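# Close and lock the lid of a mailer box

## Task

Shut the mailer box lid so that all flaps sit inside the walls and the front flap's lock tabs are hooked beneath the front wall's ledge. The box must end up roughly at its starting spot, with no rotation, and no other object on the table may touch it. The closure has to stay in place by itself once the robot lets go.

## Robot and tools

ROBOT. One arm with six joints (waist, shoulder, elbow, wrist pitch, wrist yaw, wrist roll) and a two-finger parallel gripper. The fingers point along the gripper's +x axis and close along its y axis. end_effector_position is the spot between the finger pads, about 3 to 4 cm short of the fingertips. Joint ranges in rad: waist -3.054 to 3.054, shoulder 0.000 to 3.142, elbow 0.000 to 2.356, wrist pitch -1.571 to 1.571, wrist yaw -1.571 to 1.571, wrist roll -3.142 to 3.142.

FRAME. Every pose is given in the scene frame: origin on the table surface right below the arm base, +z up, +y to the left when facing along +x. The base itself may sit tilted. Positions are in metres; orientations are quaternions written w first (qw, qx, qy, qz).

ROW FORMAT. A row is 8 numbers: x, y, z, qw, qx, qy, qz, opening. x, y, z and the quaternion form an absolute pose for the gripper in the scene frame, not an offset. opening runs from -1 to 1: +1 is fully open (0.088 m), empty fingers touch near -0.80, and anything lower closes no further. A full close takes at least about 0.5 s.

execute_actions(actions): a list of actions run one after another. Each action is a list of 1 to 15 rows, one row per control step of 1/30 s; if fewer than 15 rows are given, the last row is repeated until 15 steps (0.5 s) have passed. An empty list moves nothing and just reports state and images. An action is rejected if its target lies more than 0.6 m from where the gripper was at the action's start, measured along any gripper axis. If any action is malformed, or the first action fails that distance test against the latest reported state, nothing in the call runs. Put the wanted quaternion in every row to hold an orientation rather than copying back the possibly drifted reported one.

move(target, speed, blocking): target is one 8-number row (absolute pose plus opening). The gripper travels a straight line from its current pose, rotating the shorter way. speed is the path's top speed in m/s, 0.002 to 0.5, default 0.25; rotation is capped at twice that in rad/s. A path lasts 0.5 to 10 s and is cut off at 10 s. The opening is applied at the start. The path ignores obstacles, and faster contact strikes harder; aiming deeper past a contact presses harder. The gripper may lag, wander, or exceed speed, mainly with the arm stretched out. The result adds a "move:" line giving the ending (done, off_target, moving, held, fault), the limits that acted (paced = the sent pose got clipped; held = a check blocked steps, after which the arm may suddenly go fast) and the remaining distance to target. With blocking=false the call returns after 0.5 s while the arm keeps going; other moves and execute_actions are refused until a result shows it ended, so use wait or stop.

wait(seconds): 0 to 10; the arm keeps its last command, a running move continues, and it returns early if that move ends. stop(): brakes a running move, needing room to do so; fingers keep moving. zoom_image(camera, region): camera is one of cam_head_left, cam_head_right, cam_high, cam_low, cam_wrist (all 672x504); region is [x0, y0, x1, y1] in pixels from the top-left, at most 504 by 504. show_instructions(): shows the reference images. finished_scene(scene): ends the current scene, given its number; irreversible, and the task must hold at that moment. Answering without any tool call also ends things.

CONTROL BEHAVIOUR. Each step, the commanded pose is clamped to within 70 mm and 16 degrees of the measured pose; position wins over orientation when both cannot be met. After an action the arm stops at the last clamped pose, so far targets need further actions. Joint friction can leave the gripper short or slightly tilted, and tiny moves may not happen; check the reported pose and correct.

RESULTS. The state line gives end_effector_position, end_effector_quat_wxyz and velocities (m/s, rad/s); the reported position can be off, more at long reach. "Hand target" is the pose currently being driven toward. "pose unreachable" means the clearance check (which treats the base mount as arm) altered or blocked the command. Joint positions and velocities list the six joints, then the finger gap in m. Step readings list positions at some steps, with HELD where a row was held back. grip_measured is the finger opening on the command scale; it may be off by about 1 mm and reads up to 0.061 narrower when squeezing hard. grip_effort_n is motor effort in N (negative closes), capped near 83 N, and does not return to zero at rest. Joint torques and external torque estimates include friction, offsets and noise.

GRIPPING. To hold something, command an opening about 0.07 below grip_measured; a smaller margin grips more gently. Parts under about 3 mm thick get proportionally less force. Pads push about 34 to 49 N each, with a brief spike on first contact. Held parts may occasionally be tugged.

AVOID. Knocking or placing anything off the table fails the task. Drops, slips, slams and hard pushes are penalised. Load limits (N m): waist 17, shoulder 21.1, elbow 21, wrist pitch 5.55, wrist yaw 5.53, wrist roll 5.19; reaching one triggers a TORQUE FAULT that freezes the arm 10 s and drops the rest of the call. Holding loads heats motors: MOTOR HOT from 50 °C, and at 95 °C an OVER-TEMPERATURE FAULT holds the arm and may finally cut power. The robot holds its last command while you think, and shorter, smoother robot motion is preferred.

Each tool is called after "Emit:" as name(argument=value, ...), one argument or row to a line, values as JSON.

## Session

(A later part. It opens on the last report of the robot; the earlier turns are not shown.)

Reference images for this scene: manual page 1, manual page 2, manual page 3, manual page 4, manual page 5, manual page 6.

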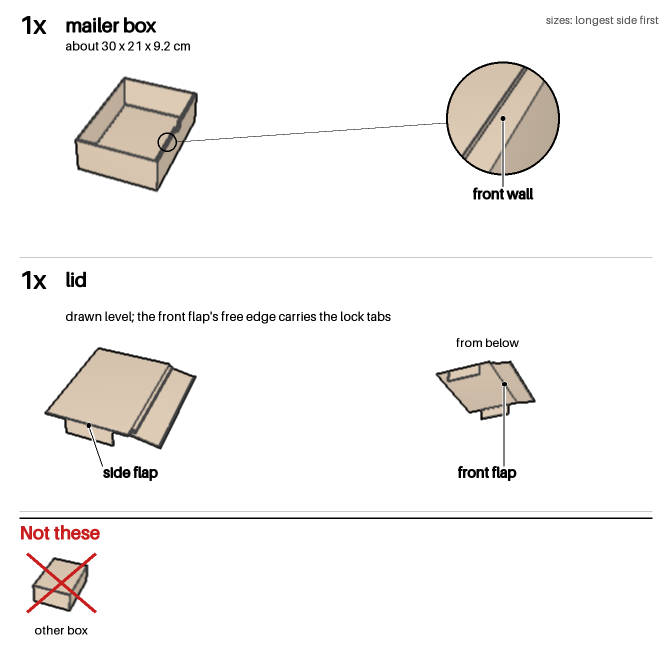

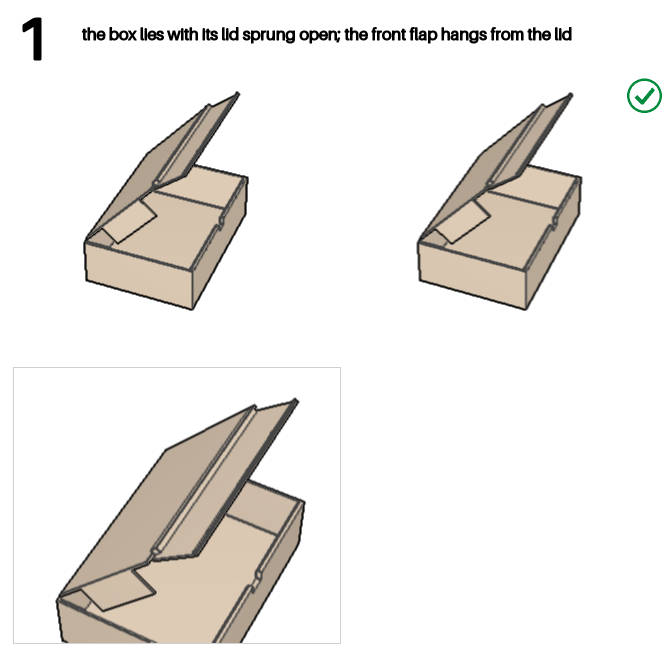

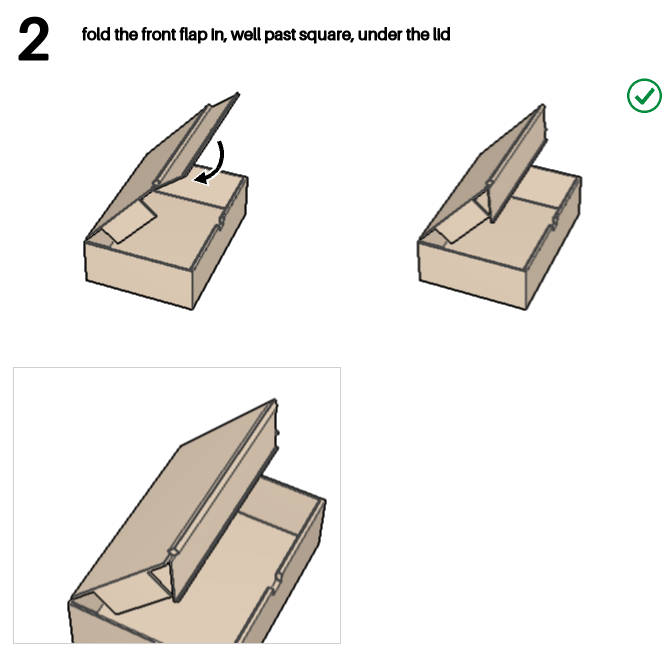

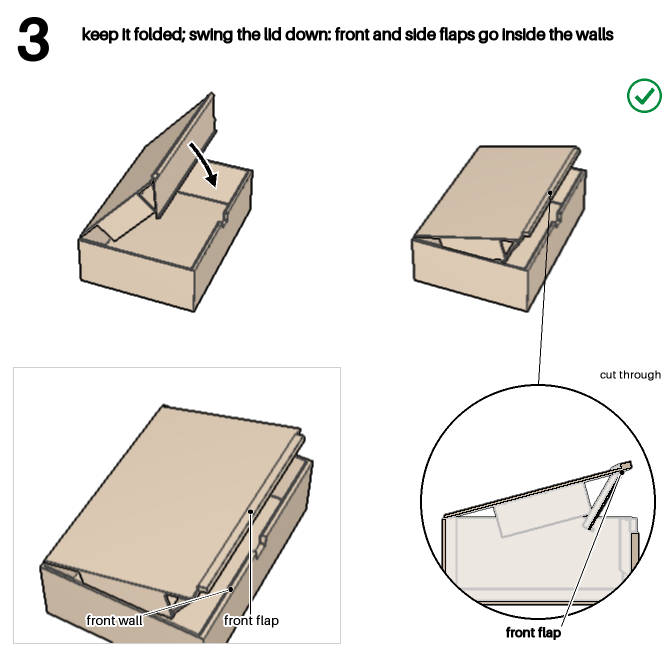

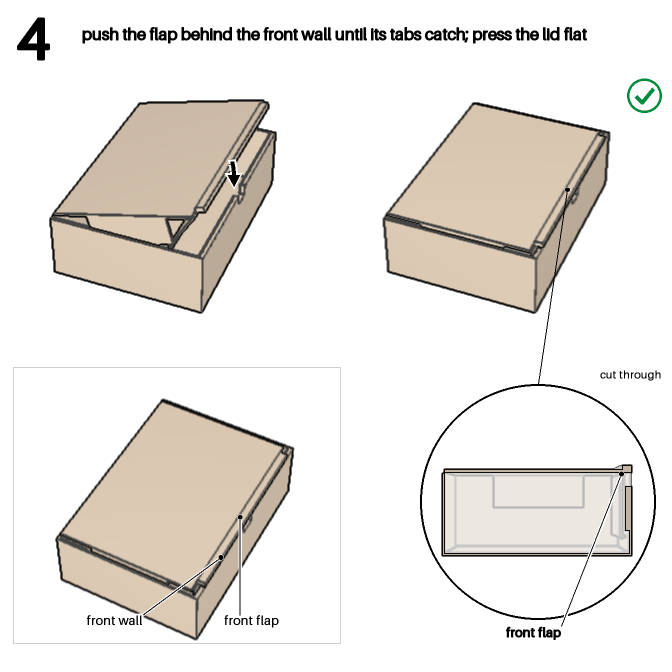

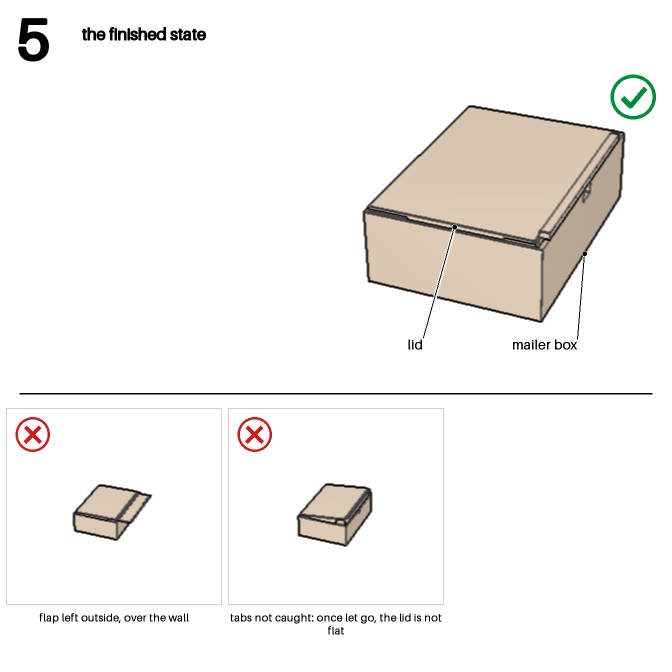

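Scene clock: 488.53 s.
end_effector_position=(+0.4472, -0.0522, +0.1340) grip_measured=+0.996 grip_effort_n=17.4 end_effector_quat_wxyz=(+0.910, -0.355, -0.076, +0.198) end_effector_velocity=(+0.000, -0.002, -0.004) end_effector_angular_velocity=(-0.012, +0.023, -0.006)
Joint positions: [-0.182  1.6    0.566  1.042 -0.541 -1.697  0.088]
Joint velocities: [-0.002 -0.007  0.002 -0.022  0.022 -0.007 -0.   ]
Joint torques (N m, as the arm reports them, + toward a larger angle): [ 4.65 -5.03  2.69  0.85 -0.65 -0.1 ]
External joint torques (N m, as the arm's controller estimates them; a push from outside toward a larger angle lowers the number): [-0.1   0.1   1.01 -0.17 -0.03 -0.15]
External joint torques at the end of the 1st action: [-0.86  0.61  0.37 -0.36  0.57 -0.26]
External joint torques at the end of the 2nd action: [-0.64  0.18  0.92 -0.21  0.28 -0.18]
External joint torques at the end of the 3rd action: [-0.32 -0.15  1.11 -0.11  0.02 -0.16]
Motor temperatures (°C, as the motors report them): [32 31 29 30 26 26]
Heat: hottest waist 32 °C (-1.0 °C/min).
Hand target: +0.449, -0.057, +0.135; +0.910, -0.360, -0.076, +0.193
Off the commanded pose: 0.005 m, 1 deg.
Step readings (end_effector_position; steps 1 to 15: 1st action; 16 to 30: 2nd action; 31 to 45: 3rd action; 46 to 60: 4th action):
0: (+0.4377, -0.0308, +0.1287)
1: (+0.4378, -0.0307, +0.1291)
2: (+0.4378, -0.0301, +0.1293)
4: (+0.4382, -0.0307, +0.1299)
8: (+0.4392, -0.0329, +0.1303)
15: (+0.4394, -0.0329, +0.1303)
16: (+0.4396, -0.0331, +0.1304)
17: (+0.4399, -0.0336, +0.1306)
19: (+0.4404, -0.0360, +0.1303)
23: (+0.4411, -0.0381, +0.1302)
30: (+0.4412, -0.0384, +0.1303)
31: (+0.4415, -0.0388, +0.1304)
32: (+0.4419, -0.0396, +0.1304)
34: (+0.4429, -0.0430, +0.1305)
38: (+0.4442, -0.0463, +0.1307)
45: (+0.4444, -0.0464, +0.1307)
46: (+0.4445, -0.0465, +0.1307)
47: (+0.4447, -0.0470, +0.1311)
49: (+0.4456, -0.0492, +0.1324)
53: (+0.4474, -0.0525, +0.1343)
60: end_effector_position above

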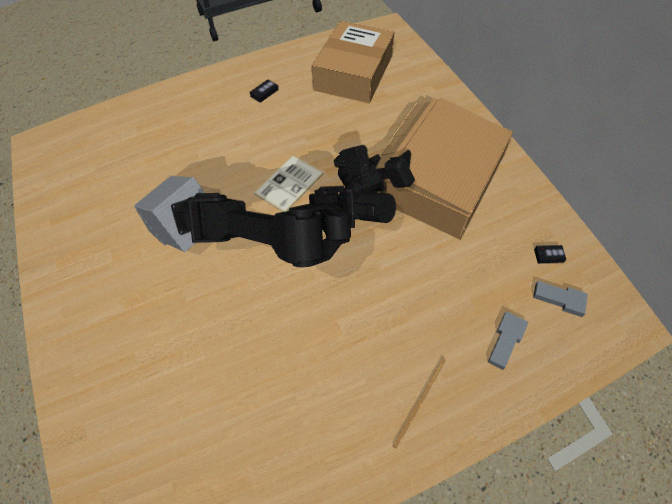

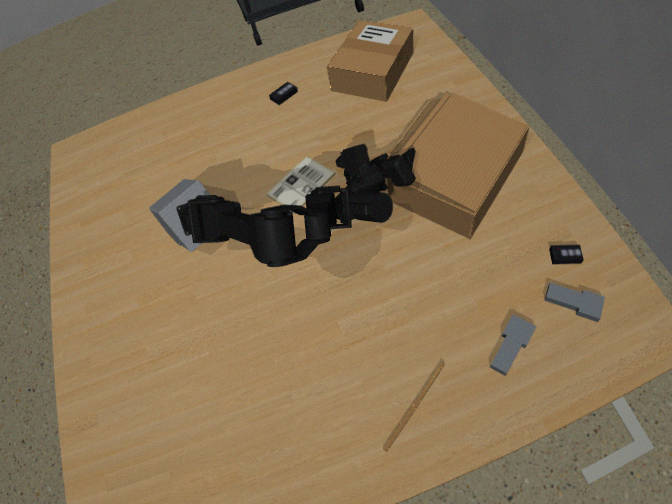

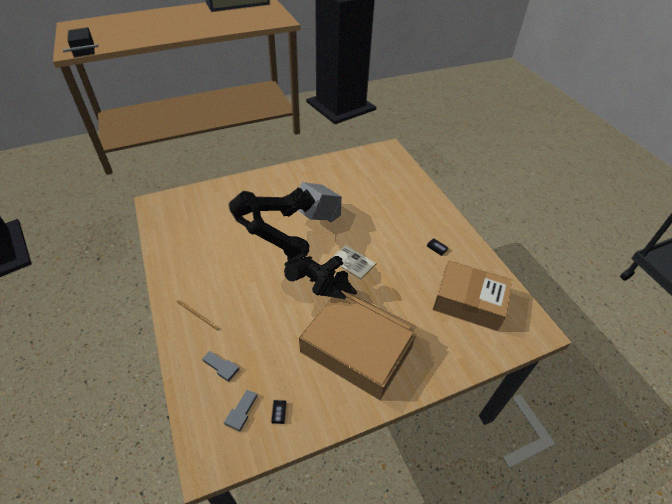

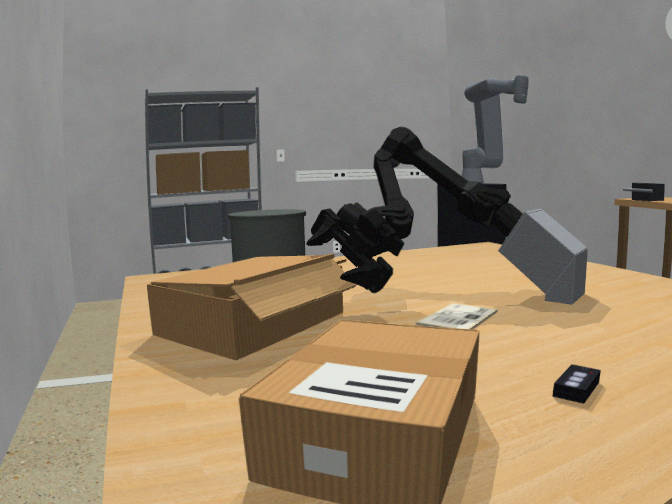

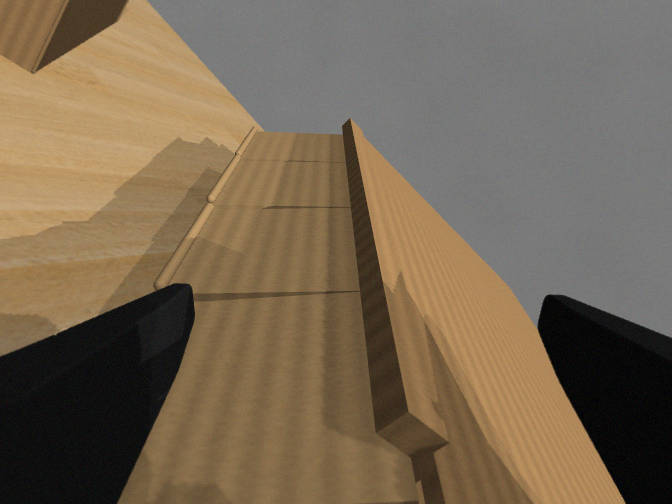

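Emit:
execute_actions(
  actions=[
    [[0.449,-0.056,0.126,0.935,-0.28,-0.065,0.21,1]],
    [[0.449,-0.056,0.118,0.95,-0.215,-0.05,0.215,1]],
    [[0.445,-0.047,0.117,0.95,-0.215,-0.05,0.21,1]],
    [[0.441,-0.038,0.117,0.953,-0.22,-0.047,0.203,1]],
  ],
)

Emit:
zoom_image(
  camera="cam_low",
  region=[220,190,430,350],
)

Scene clock: 497.20 s.
end_effector_position=(+0.4440, -0.0428, +0.1236) grip_measured=+0.996 grip_effort_n=16.5 end_effector_quat_wxyz=(+0.953, -0.225, -0.057, +0.197) end_effector_velocity=(+0.000, -0.003, +0.003) end_effector_angular_velocity=(-0.015, -0.017, -0.022)
Joint positions: [-0.193  1.692  0.547  1.183 -0.561 -1.405  0.088]
Joint velocities: [ 0.002  0.002 -0.007  0.037  0.007 -0.007 -0.   ]
Joint torques (N m, as the arm reports them, + toward a larger angle): [ 4.89 -2.96  0.56  0.96 -0.31  0.17]
External joint torques (N m, as the arm's controller estimates them; a push from outside toward a larger angle lowers the number): [-0.02  2.2  -0.66 -0.09  0.3   0.13]
External joint torques at the end of the 1st action: [-0.08  1.75  0.98 -0.17 -0.16  0.15]
External joint torques at the end of the 2nd action: [-0.47  2.2   0.66  0.03  0.    0.19]
External joint torques at the end of the 3rd action: [ 0.02  2.3  -0.67 -0.09  0.3   0.17]
Motor temperatures (°C, as the motors report them): [32 31 29 30 26 26]
Heat: hottest waist 32 °C (+0.0 °C/min).
Hand target: +0.441, -0.038, +0.117; +0.953, -0.220, -0.047, +0.203
Off the commanded pose: 0.009 m, 2 deg.
Step readings (end_effector_position; steps 1 to 15: 1st action; 16 to 30: 2nd action; 31 to 45: 3rd action; 46 to 60: 4th action):
0: (+0.4472, -0.0522, +0.1340)
1: (+0.4472, -0.0523, +0.1339)
2: (+0.4474, -0.0532, +0.1332)
4: (+0.4480, -0.0560, +0.1316)
8: (+0.4487, -0.0577, +0.1301)
15: (+0.4483, -0.0567, +0.1291)
16: (+0.4482, -0.0564, +0.1285)
17: (+0.4484, -0.0566, +0.1274)
19: (+0.4491, -0.0572, +0.1254)
23: (+0.4494, -0.0577, +0.1237)
30: (+0.4494, -0.0571, +0.1240)
31: (+0.4494, -0.0571, +0.1242)
32: (+0.4494, -0.0567, +0.1242)
34: (+0.4488, -0.0548, +0.1241)
38: (+0.4484, -0.0534, +0.1240)
45: (+0.4482, -0.0527, +0.1240)
46: (+0.4480, -0.0524, +0.1239)
47: (+0.4475, -0.0514, +0.1239)
49: (+0.4456, -0.0471, +0.1237)
53: (+0.4441, -0.0434, +0.1235)
60: end_effector_position above

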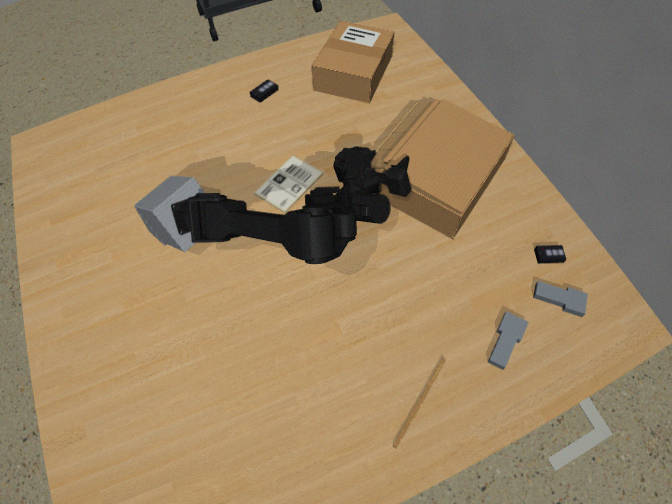

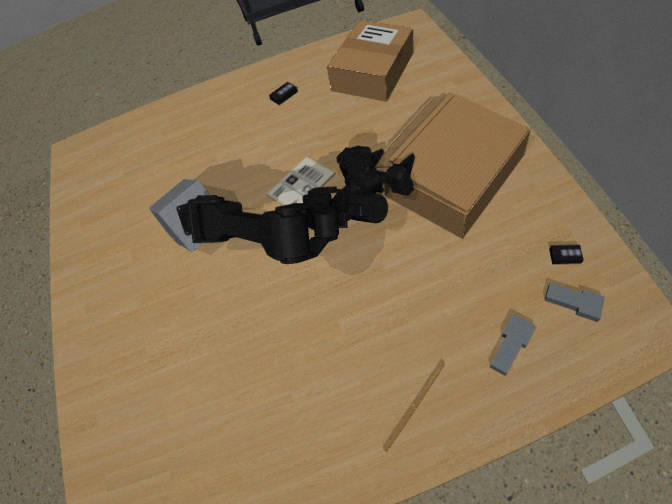

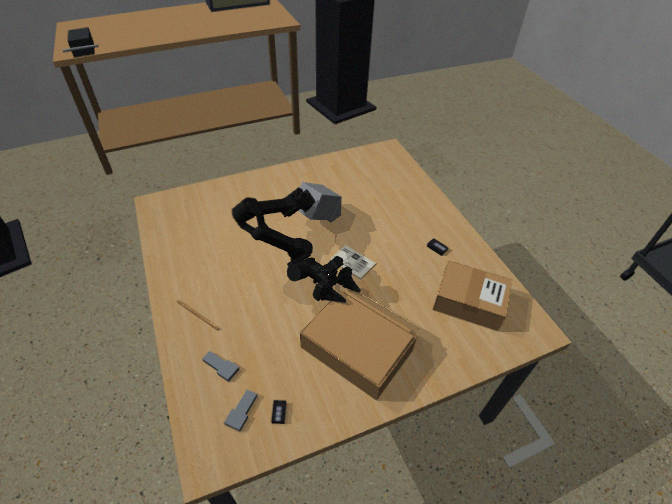

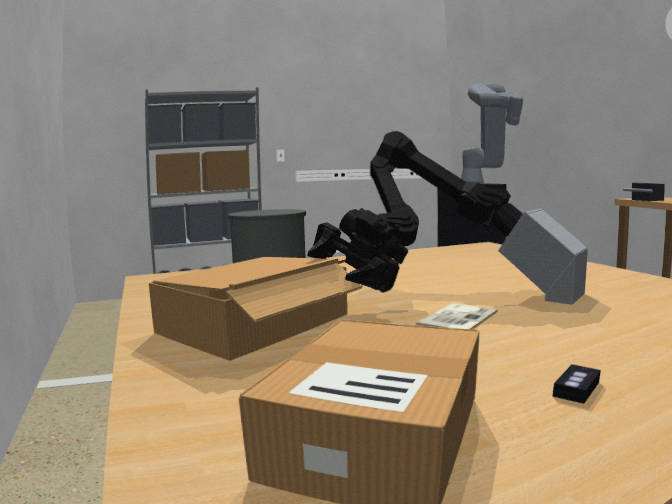

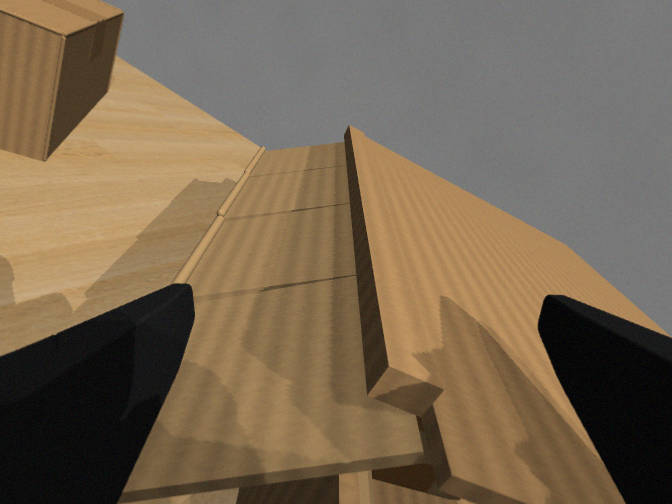

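Region (220, 190, 430, 350) of cam_low's 672x504 image, scaled by 2.400, with more detail than that image has; it fills the top 384 rows of this view, and the rest is white.

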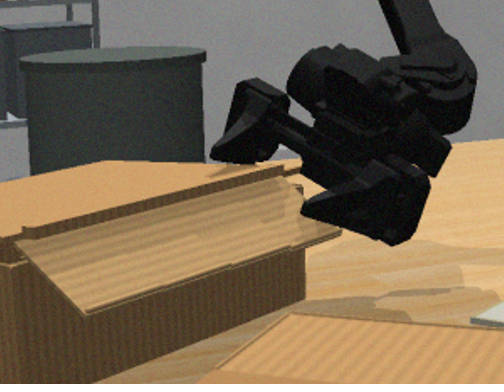

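Emit:
execute_actions(
  actions=[
    [[0.443,-0.043,0.12,0.945,-0.253,-0.054,0.2,0.94]],
    [[0.444,-0.045,0.123,0.933,-0.294,-0.063,0.198,0.87]],
    [[0.445,-0.047,0.128,0.925,-0.318,-0.068,0.197,0.81]],
    [[0.446,-0.049,0.133,0.916,-0.343,-0.073,0.195,0.75]],
  ],
)

Emit:
zoom_image(
  camera="cam_low",
  region=[220,190,430,350],
)

Scene clock: 508.00 s.
end_effector_position=(+0.4440, -0.0452, +0.1316) grip_measured=+0.754 grip_effort_n=-11.4 end_effector_quat_wxyz=(+0.917, -0.338, -0.074, +0.200) end_effector_velocity=(-0.002, +0.002, -0.001) end_effector_angular_velocity=(-0.014, -0.001, +0.015)
Joint positions: [-0.175  1.626  0.549  1.084 -0.538 -1.66   0.076]
Joint velocities: [-0.002 -0.007 -0.002 -0.022 -0.007 -0.022 -0.001]
Joint torques (N m, as the arm reports them, + toward a larger angle): [ 5.09 -4.96  2.5   0.85 -0.39 -0.12]
External joint torques (N m, as the arm's controller estimates them; a push from outside toward a larger angle lowers the number): [ 0.3   0.04  1.05 -0.15  0.23 -0.16]
External joint torques at the end of the 1st action: [-0.11  0.51  0.24 -0.37  0.29 -0.16]
External joint torques at the end of the 2nd action: [ 0.07  0.07  0.64 -0.2   0.24 -0.17]
External joint torques at the end of the 3rd action: [ 0.04  0.15  0.89 -0.14  0.19 -0.17]
Motor temperatures (°C, as the motors report them): [33 31 29 30 25 26]
Heat: hottest waist 33 °C (+1.0 °C/min).
Hand target: +0.446, -0.049, +0.133; +0.916, -0.343, -0.073, +0.195
Off the commanded pose: 0.005 m, 1 deg.
Step readings (end_effector_position; steps 1 to 15: 1st action; 16 to 30: 2nd action; 31 to 45: 3rd action; 46 to 60: 4th action):
0: (+0.4440, -0.0427, +0.1235)
1: (+0.4439, -0.0426, +0.1234)
2: (+0.4438, -0.0422, +0.1231)
4: (+0.4435, -0.0417, +0.1227)
8: (+0.4432, -0.0413, +0.1225)
15: (+0.4430, -0.0411, +0.1224)
16: (+0.4429, -0.0411, +0.1224)
17: (+0.4428, -0.0410, +0.1226)
19: (+0.4427, -0.0411, +0.1225)
23: (+0.4425, -0.0412, +0.1225)
30: (+0.4424, -0.0414, +0.1225)
31: (+0.4424, -0.0415, +0.1226)
32: (+0.4424, -0.0416, +0.1232)
34: (+0.4428, -0.0425, +0.1248)
38: (+0.4430, -0.0434, +0.1264)
45: (+0.4429, -0.0433, +0.1265)
46: (+0.4430, -0.0435, +0.1267)
47: (+0.4430, -0.0434, +0.1273)
49: (+0.4433, -0.0441, +0.1293)
53: (+0.4440, -0.0455, +0.1314)
60: end_effector_position above

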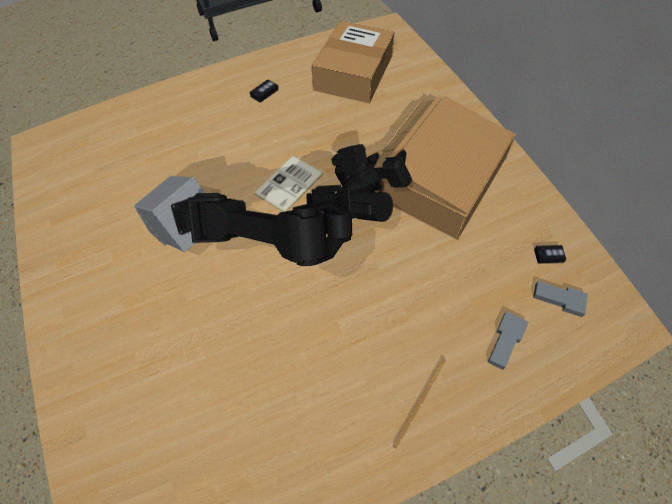

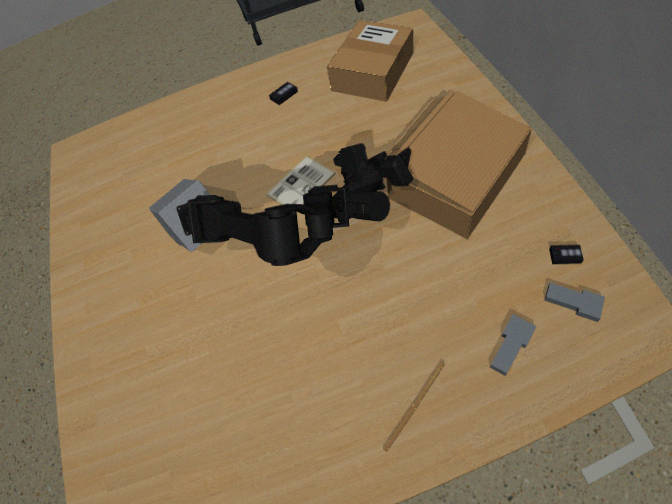

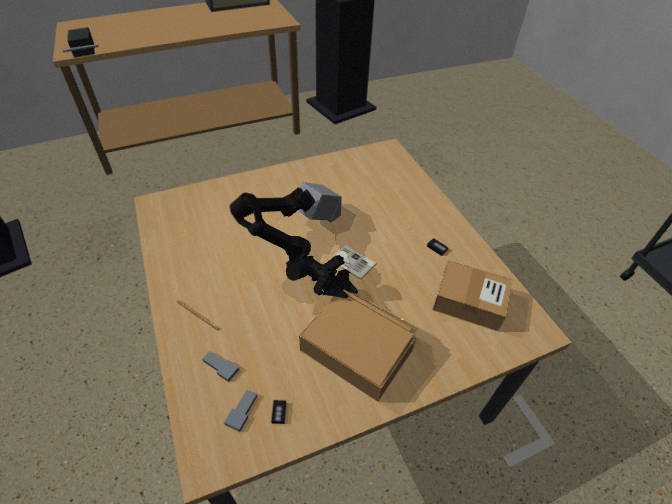

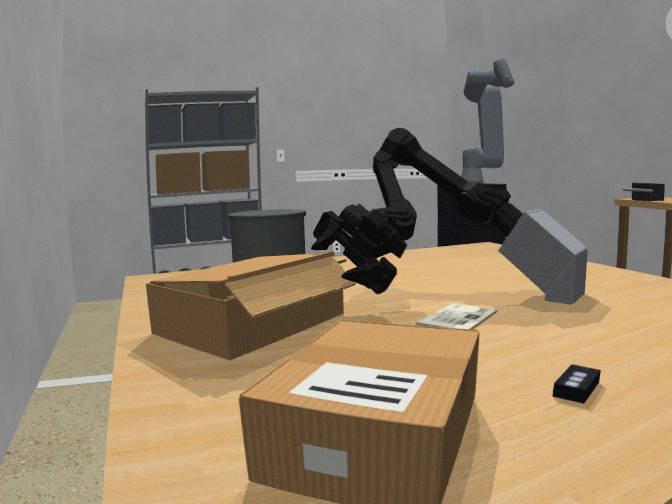

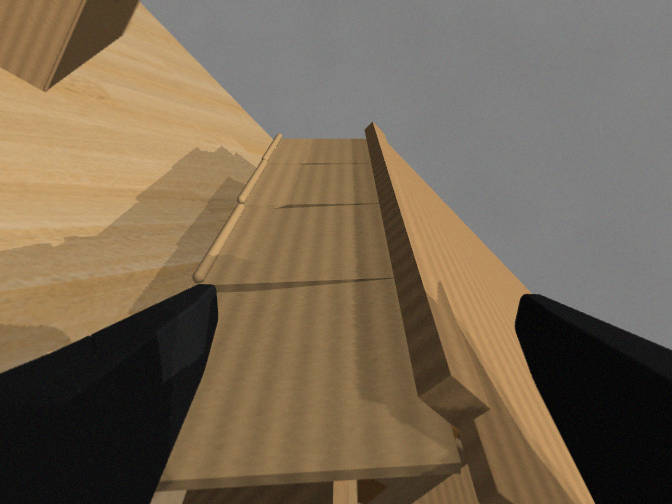

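Region (220, 190, 430, 350) of cam_low's 672x504 image, scaled by 2.400, with more detail than that image has; it fills the top 384 rows of this view, and the rest is white.

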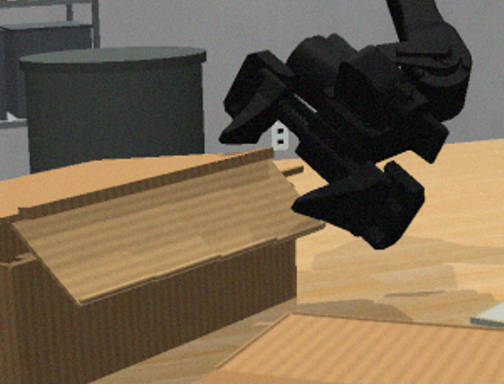

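Emit:
execute_actions(
  actions=[
    [[0.446,-0.049,0.123,0.945,-0.245,-0.056,0.21,0.75]],
    [[0.446,-0.049,0.122,0.945,-0.245,-0.056,0.21,0.68]],
    [[0.446,-0.049,0.124,0.945,-0.245,-0.056,0.21,0.6]],
  ],
)

Emit:
zoom_image(
  camera="cam_low",
  region=[220,190,430,350],
)

Scene clock: 521.20 s.
end_effector_position=(+0.4453, -0.0489, +0.1248) grip_measured=+0.604 grip_effort_n=-12.3 end_effector_quat_wxyz=(+0.944, -0.247, -0.058, +0.210) end_effector_velocity=(-0.004, +0.004, -0.003) end_effector_angular_velocity=(+0.016, +0.017, +0.021)
Joint positions: [-0.204  1.641  0.567  1.077 -0.575 -1.469  0.069]
Joint velocities: [-0.002 -0.002 -0.007 -0.022 -0.007  0.007 -0.001]
Joint torques (N m, as the arm reports them, + toward a larger angle): [ 5.08 -4.39  2.23  0.87 -0.62  0.19]
External joint torques (N m, as the arm's controller estimates them; a push from outside toward a larger angle lowers the number): [ 0.25  0.74  0.88 -0.12  0.01  0.15]
External joint torques at the end of the 1st action: [-0.24  1.62  1.04  0.08 -0.15  0.14]
External joint torques at the end of the 2nd action: [-0.33  1.68  1.04  0.22 -0.19  0.15]
Motor temperatures (°C, as the motors report them): [33 32 29 30 25 26]
Heat: hottest waist 33 °C (+1.0 °C/min).
Hand target: +0.446, -0.049, +0.124; +0.945, -0.245, -0.056, +0.210
Off the commanded pose: 0.001 m, 0 deg.
Step readings (end_effector_position; steps 1 to 15: 1st action; 16 to 30: 2nd action; 31 to 45: 3rd action):
0: (+0.4439, -0.0451, +0.1316)
1: (+0.4441, -0.0454, +0.1312)
2: (+0.4443, -0.0462, +0.1306)
4: (+0.4451, -0.0487, +0.1290)
8: (+0.4456, -0.0500, +0.1272)
15: (+0.4454, -0.0495, +0.1259)
16: (+0.4453, -0.0492, +0.1258)
17: (+0.4453, -0.0492, +0.1256)
19: (+0.4452, -0.0491, +0.1250)
23: (+0.4451, -0.0490, +0.1247)
30: (+0.4452, -0.0490, +0.1245)
31: (+0.4452, -0.0490, +0.1245)
32: (+0.4452, -0.0490, +0.1245)
34: (+0.4452, -0.0490, +0.1245)
38: (+0.4453, -0.0490, +0.1247)
45: end_effector_position above

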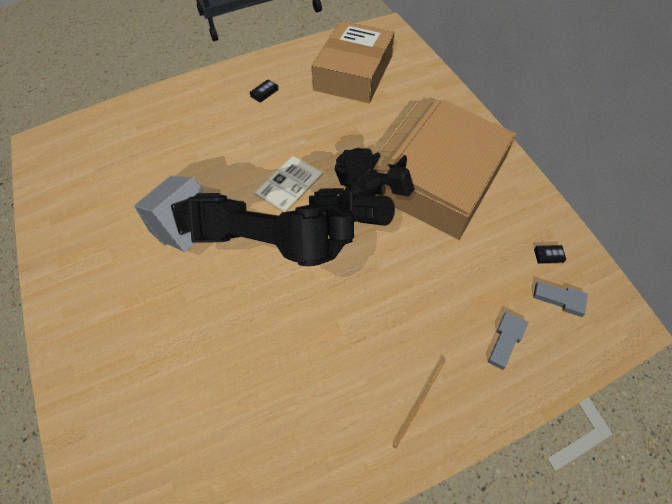

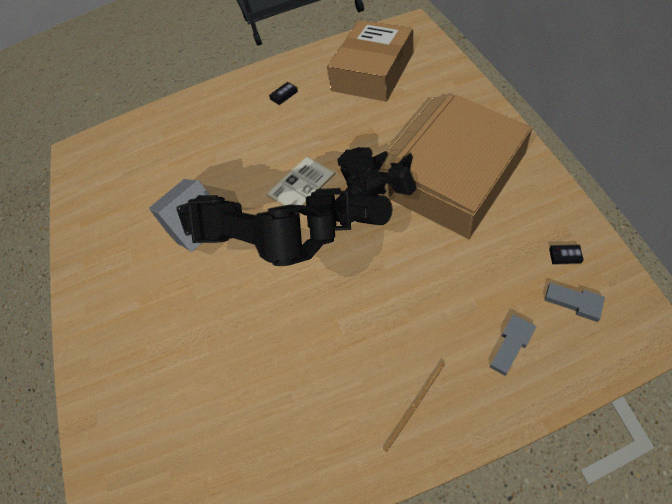

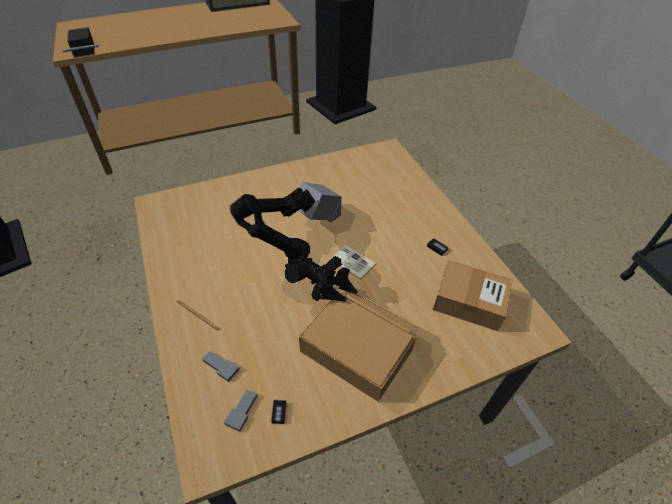

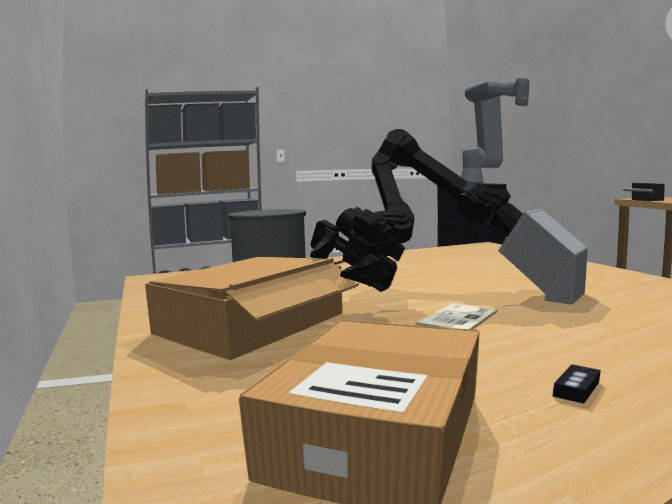

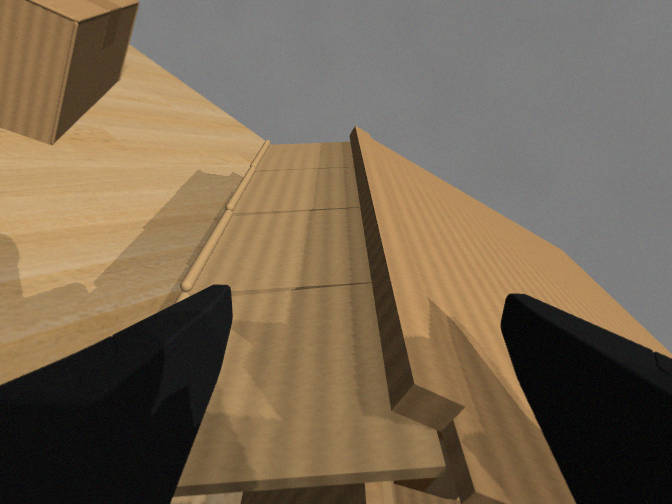

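Region (220, 190, 430, 350) of cam_low's 672x504 image, scaled by 2.400, with more detail than that image has; it fills the top 384 rows of this view, and the rest is white.

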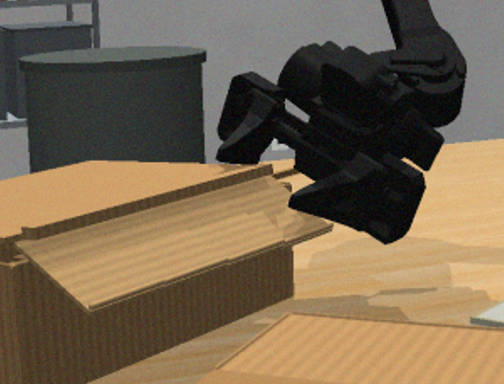

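Emit:
execute_actions(
  actions=[
    [[0.446,-0.050,0.123,0.96,-0.17,-0.038,0.215,0.6]],
    [[0.440,-0.038,0.121,0.96,-0.17,-0.038,0.215,1]],
    [[0.438,-0.034,0.121,0.96,-0.17,-0.038,0.215,1]],
  ],
)

Emit:
zoom_image(
  camera="cam_low",
  region=[220,190,430,350],
)

Scene clock: 531.47 s.
end_effector_position=(+0.4409, -0.0392, +0.1263) grip_measured=+0.996 grip_effort_n=18.4 end_effector_quat_wxyz=(+0.961, -0.176, -0.047, +0.208) end_effector_velocity=(-0.001, -0.004, -0.004) end_effector_angular_velocity=(-0.004, +0.023, -0.019)
Joint positions: [-0.183  1.673  0.538  1.154 -0.558 -1.314  0.088]
Joint velocities: [-0.007 -0.002 -0.007  0.007  0.022  0.007 -0.   ]
Joint torques (N m, as the arm reports them, + toward a larger angle): [ 4.91 -3.03  0.58  1.   -0.38  0.19]
External joint torques (N m, as the arm's controller estimates them; a push from outside toward a larger angle lowers the number): [ 0.09  2.02 -0.68 -0.03  0.22  0.16]
External joint torques at the end of the 1st action: [-0.49  0.9   0.56 -0.5   0.21  0.28]
External joint torques at the end of the 2nd action: [ 0.16  1.98 -0.83  0.01  0.19  0.16]
Motor temperatures (°C, as the motors report them): [34 32 29 30 25 26]
Heat: hottest waist 34 °C (+2.0 °C/min).
Hand target: +0.438, -0.034, +0.121; +0.961, -0.170, -0.038, +0.215
Off the commanded pose: 0.008 m, 1 deg.
Step readings (end_effector_position; steps 1 to 15: 1st action; 16 to 30: 2nd action; 31 to 45: 3rd action):
0: (+0.4453, -0.0489, +0.1248)
1: (+0.4454, -0.0489, +0.1249)
2: (+0.4456, -0.0487, +0.1254)
4: (+0.4458, -0.0486, +0.1263)
8: (+0.4460, -0.0485, +0.1270)
15: (+0.4460, -0.0485, +0.1274)
16: (+0.4459, -0.0483, +0.1279)
17: (+0.4457, -0.0481, +0.1278)
19: (+0.4444, -0.0462, +0.1269)
23: (+0.4435, -0.0439, +0.1267)
30: (+0.4431, -0.0432, +0.1265)
31: (+0.4428, -0.0428, +0.1264)
32: (+0.4426, -0.0424, +0.1264)
34: (+0.4417, -0.0407, +0.1264)
38: (+0.4410, -0.0393, +0.1263)
45: end_effector_position above

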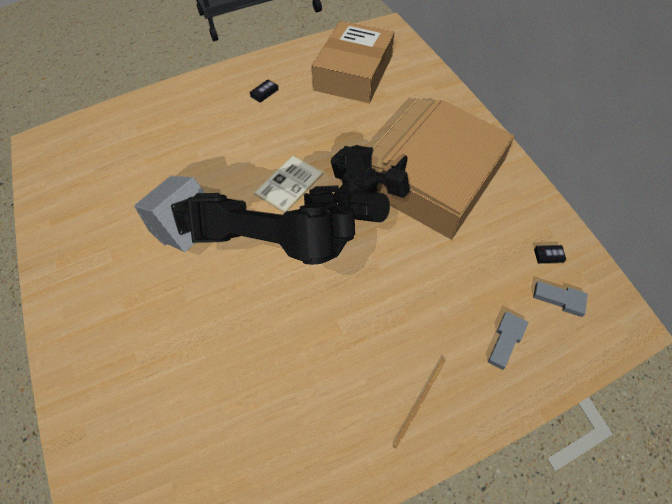

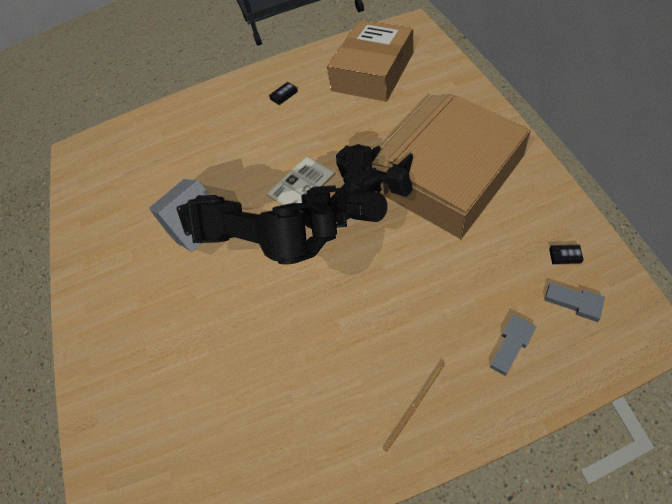

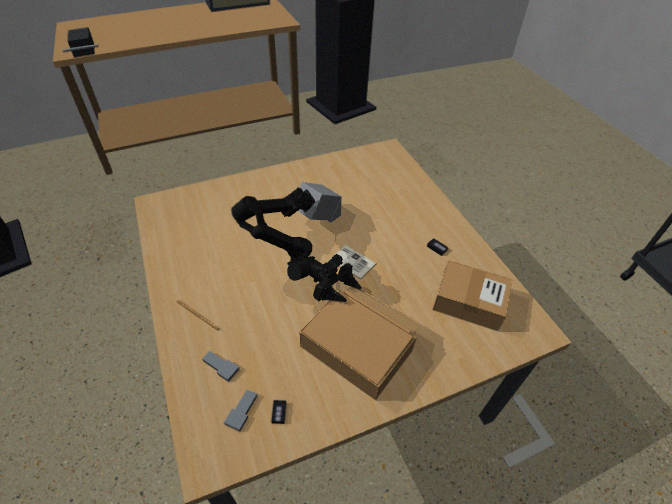

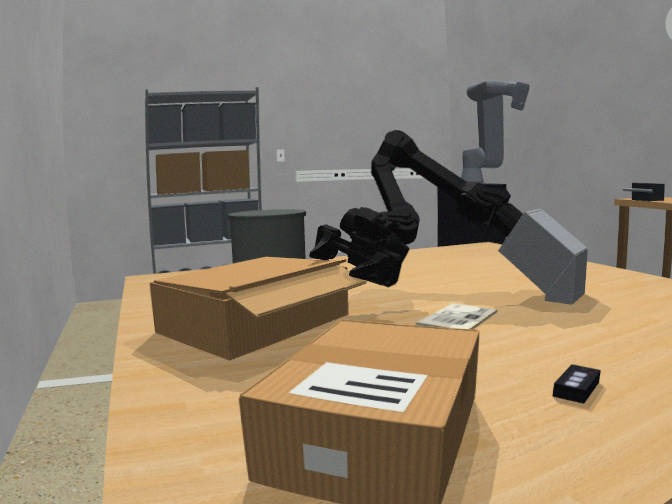

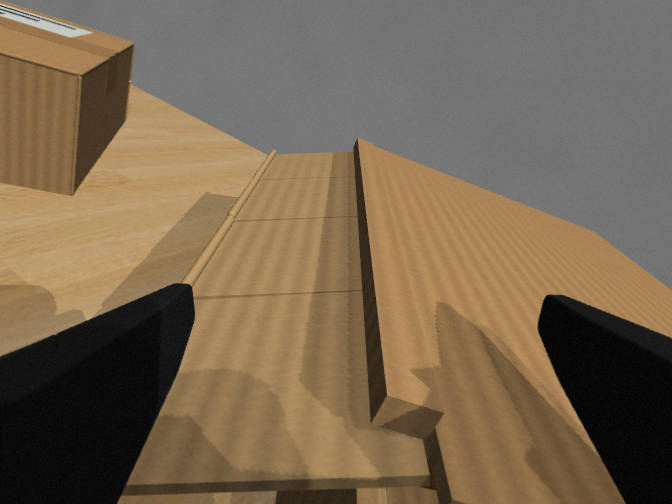

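Region (220, 190, 430, 350) of cam_low's 672x504 image, scaled by 2.400, with more detail than that image has; it fills the top 384 rows of this view, and the rest is white.

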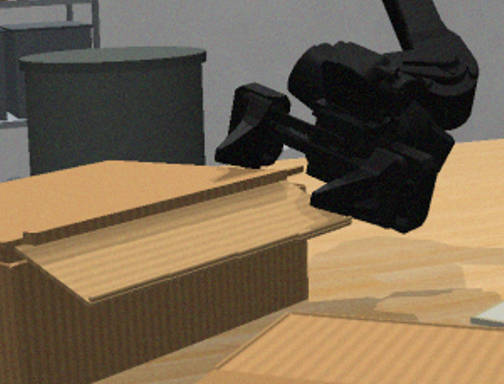

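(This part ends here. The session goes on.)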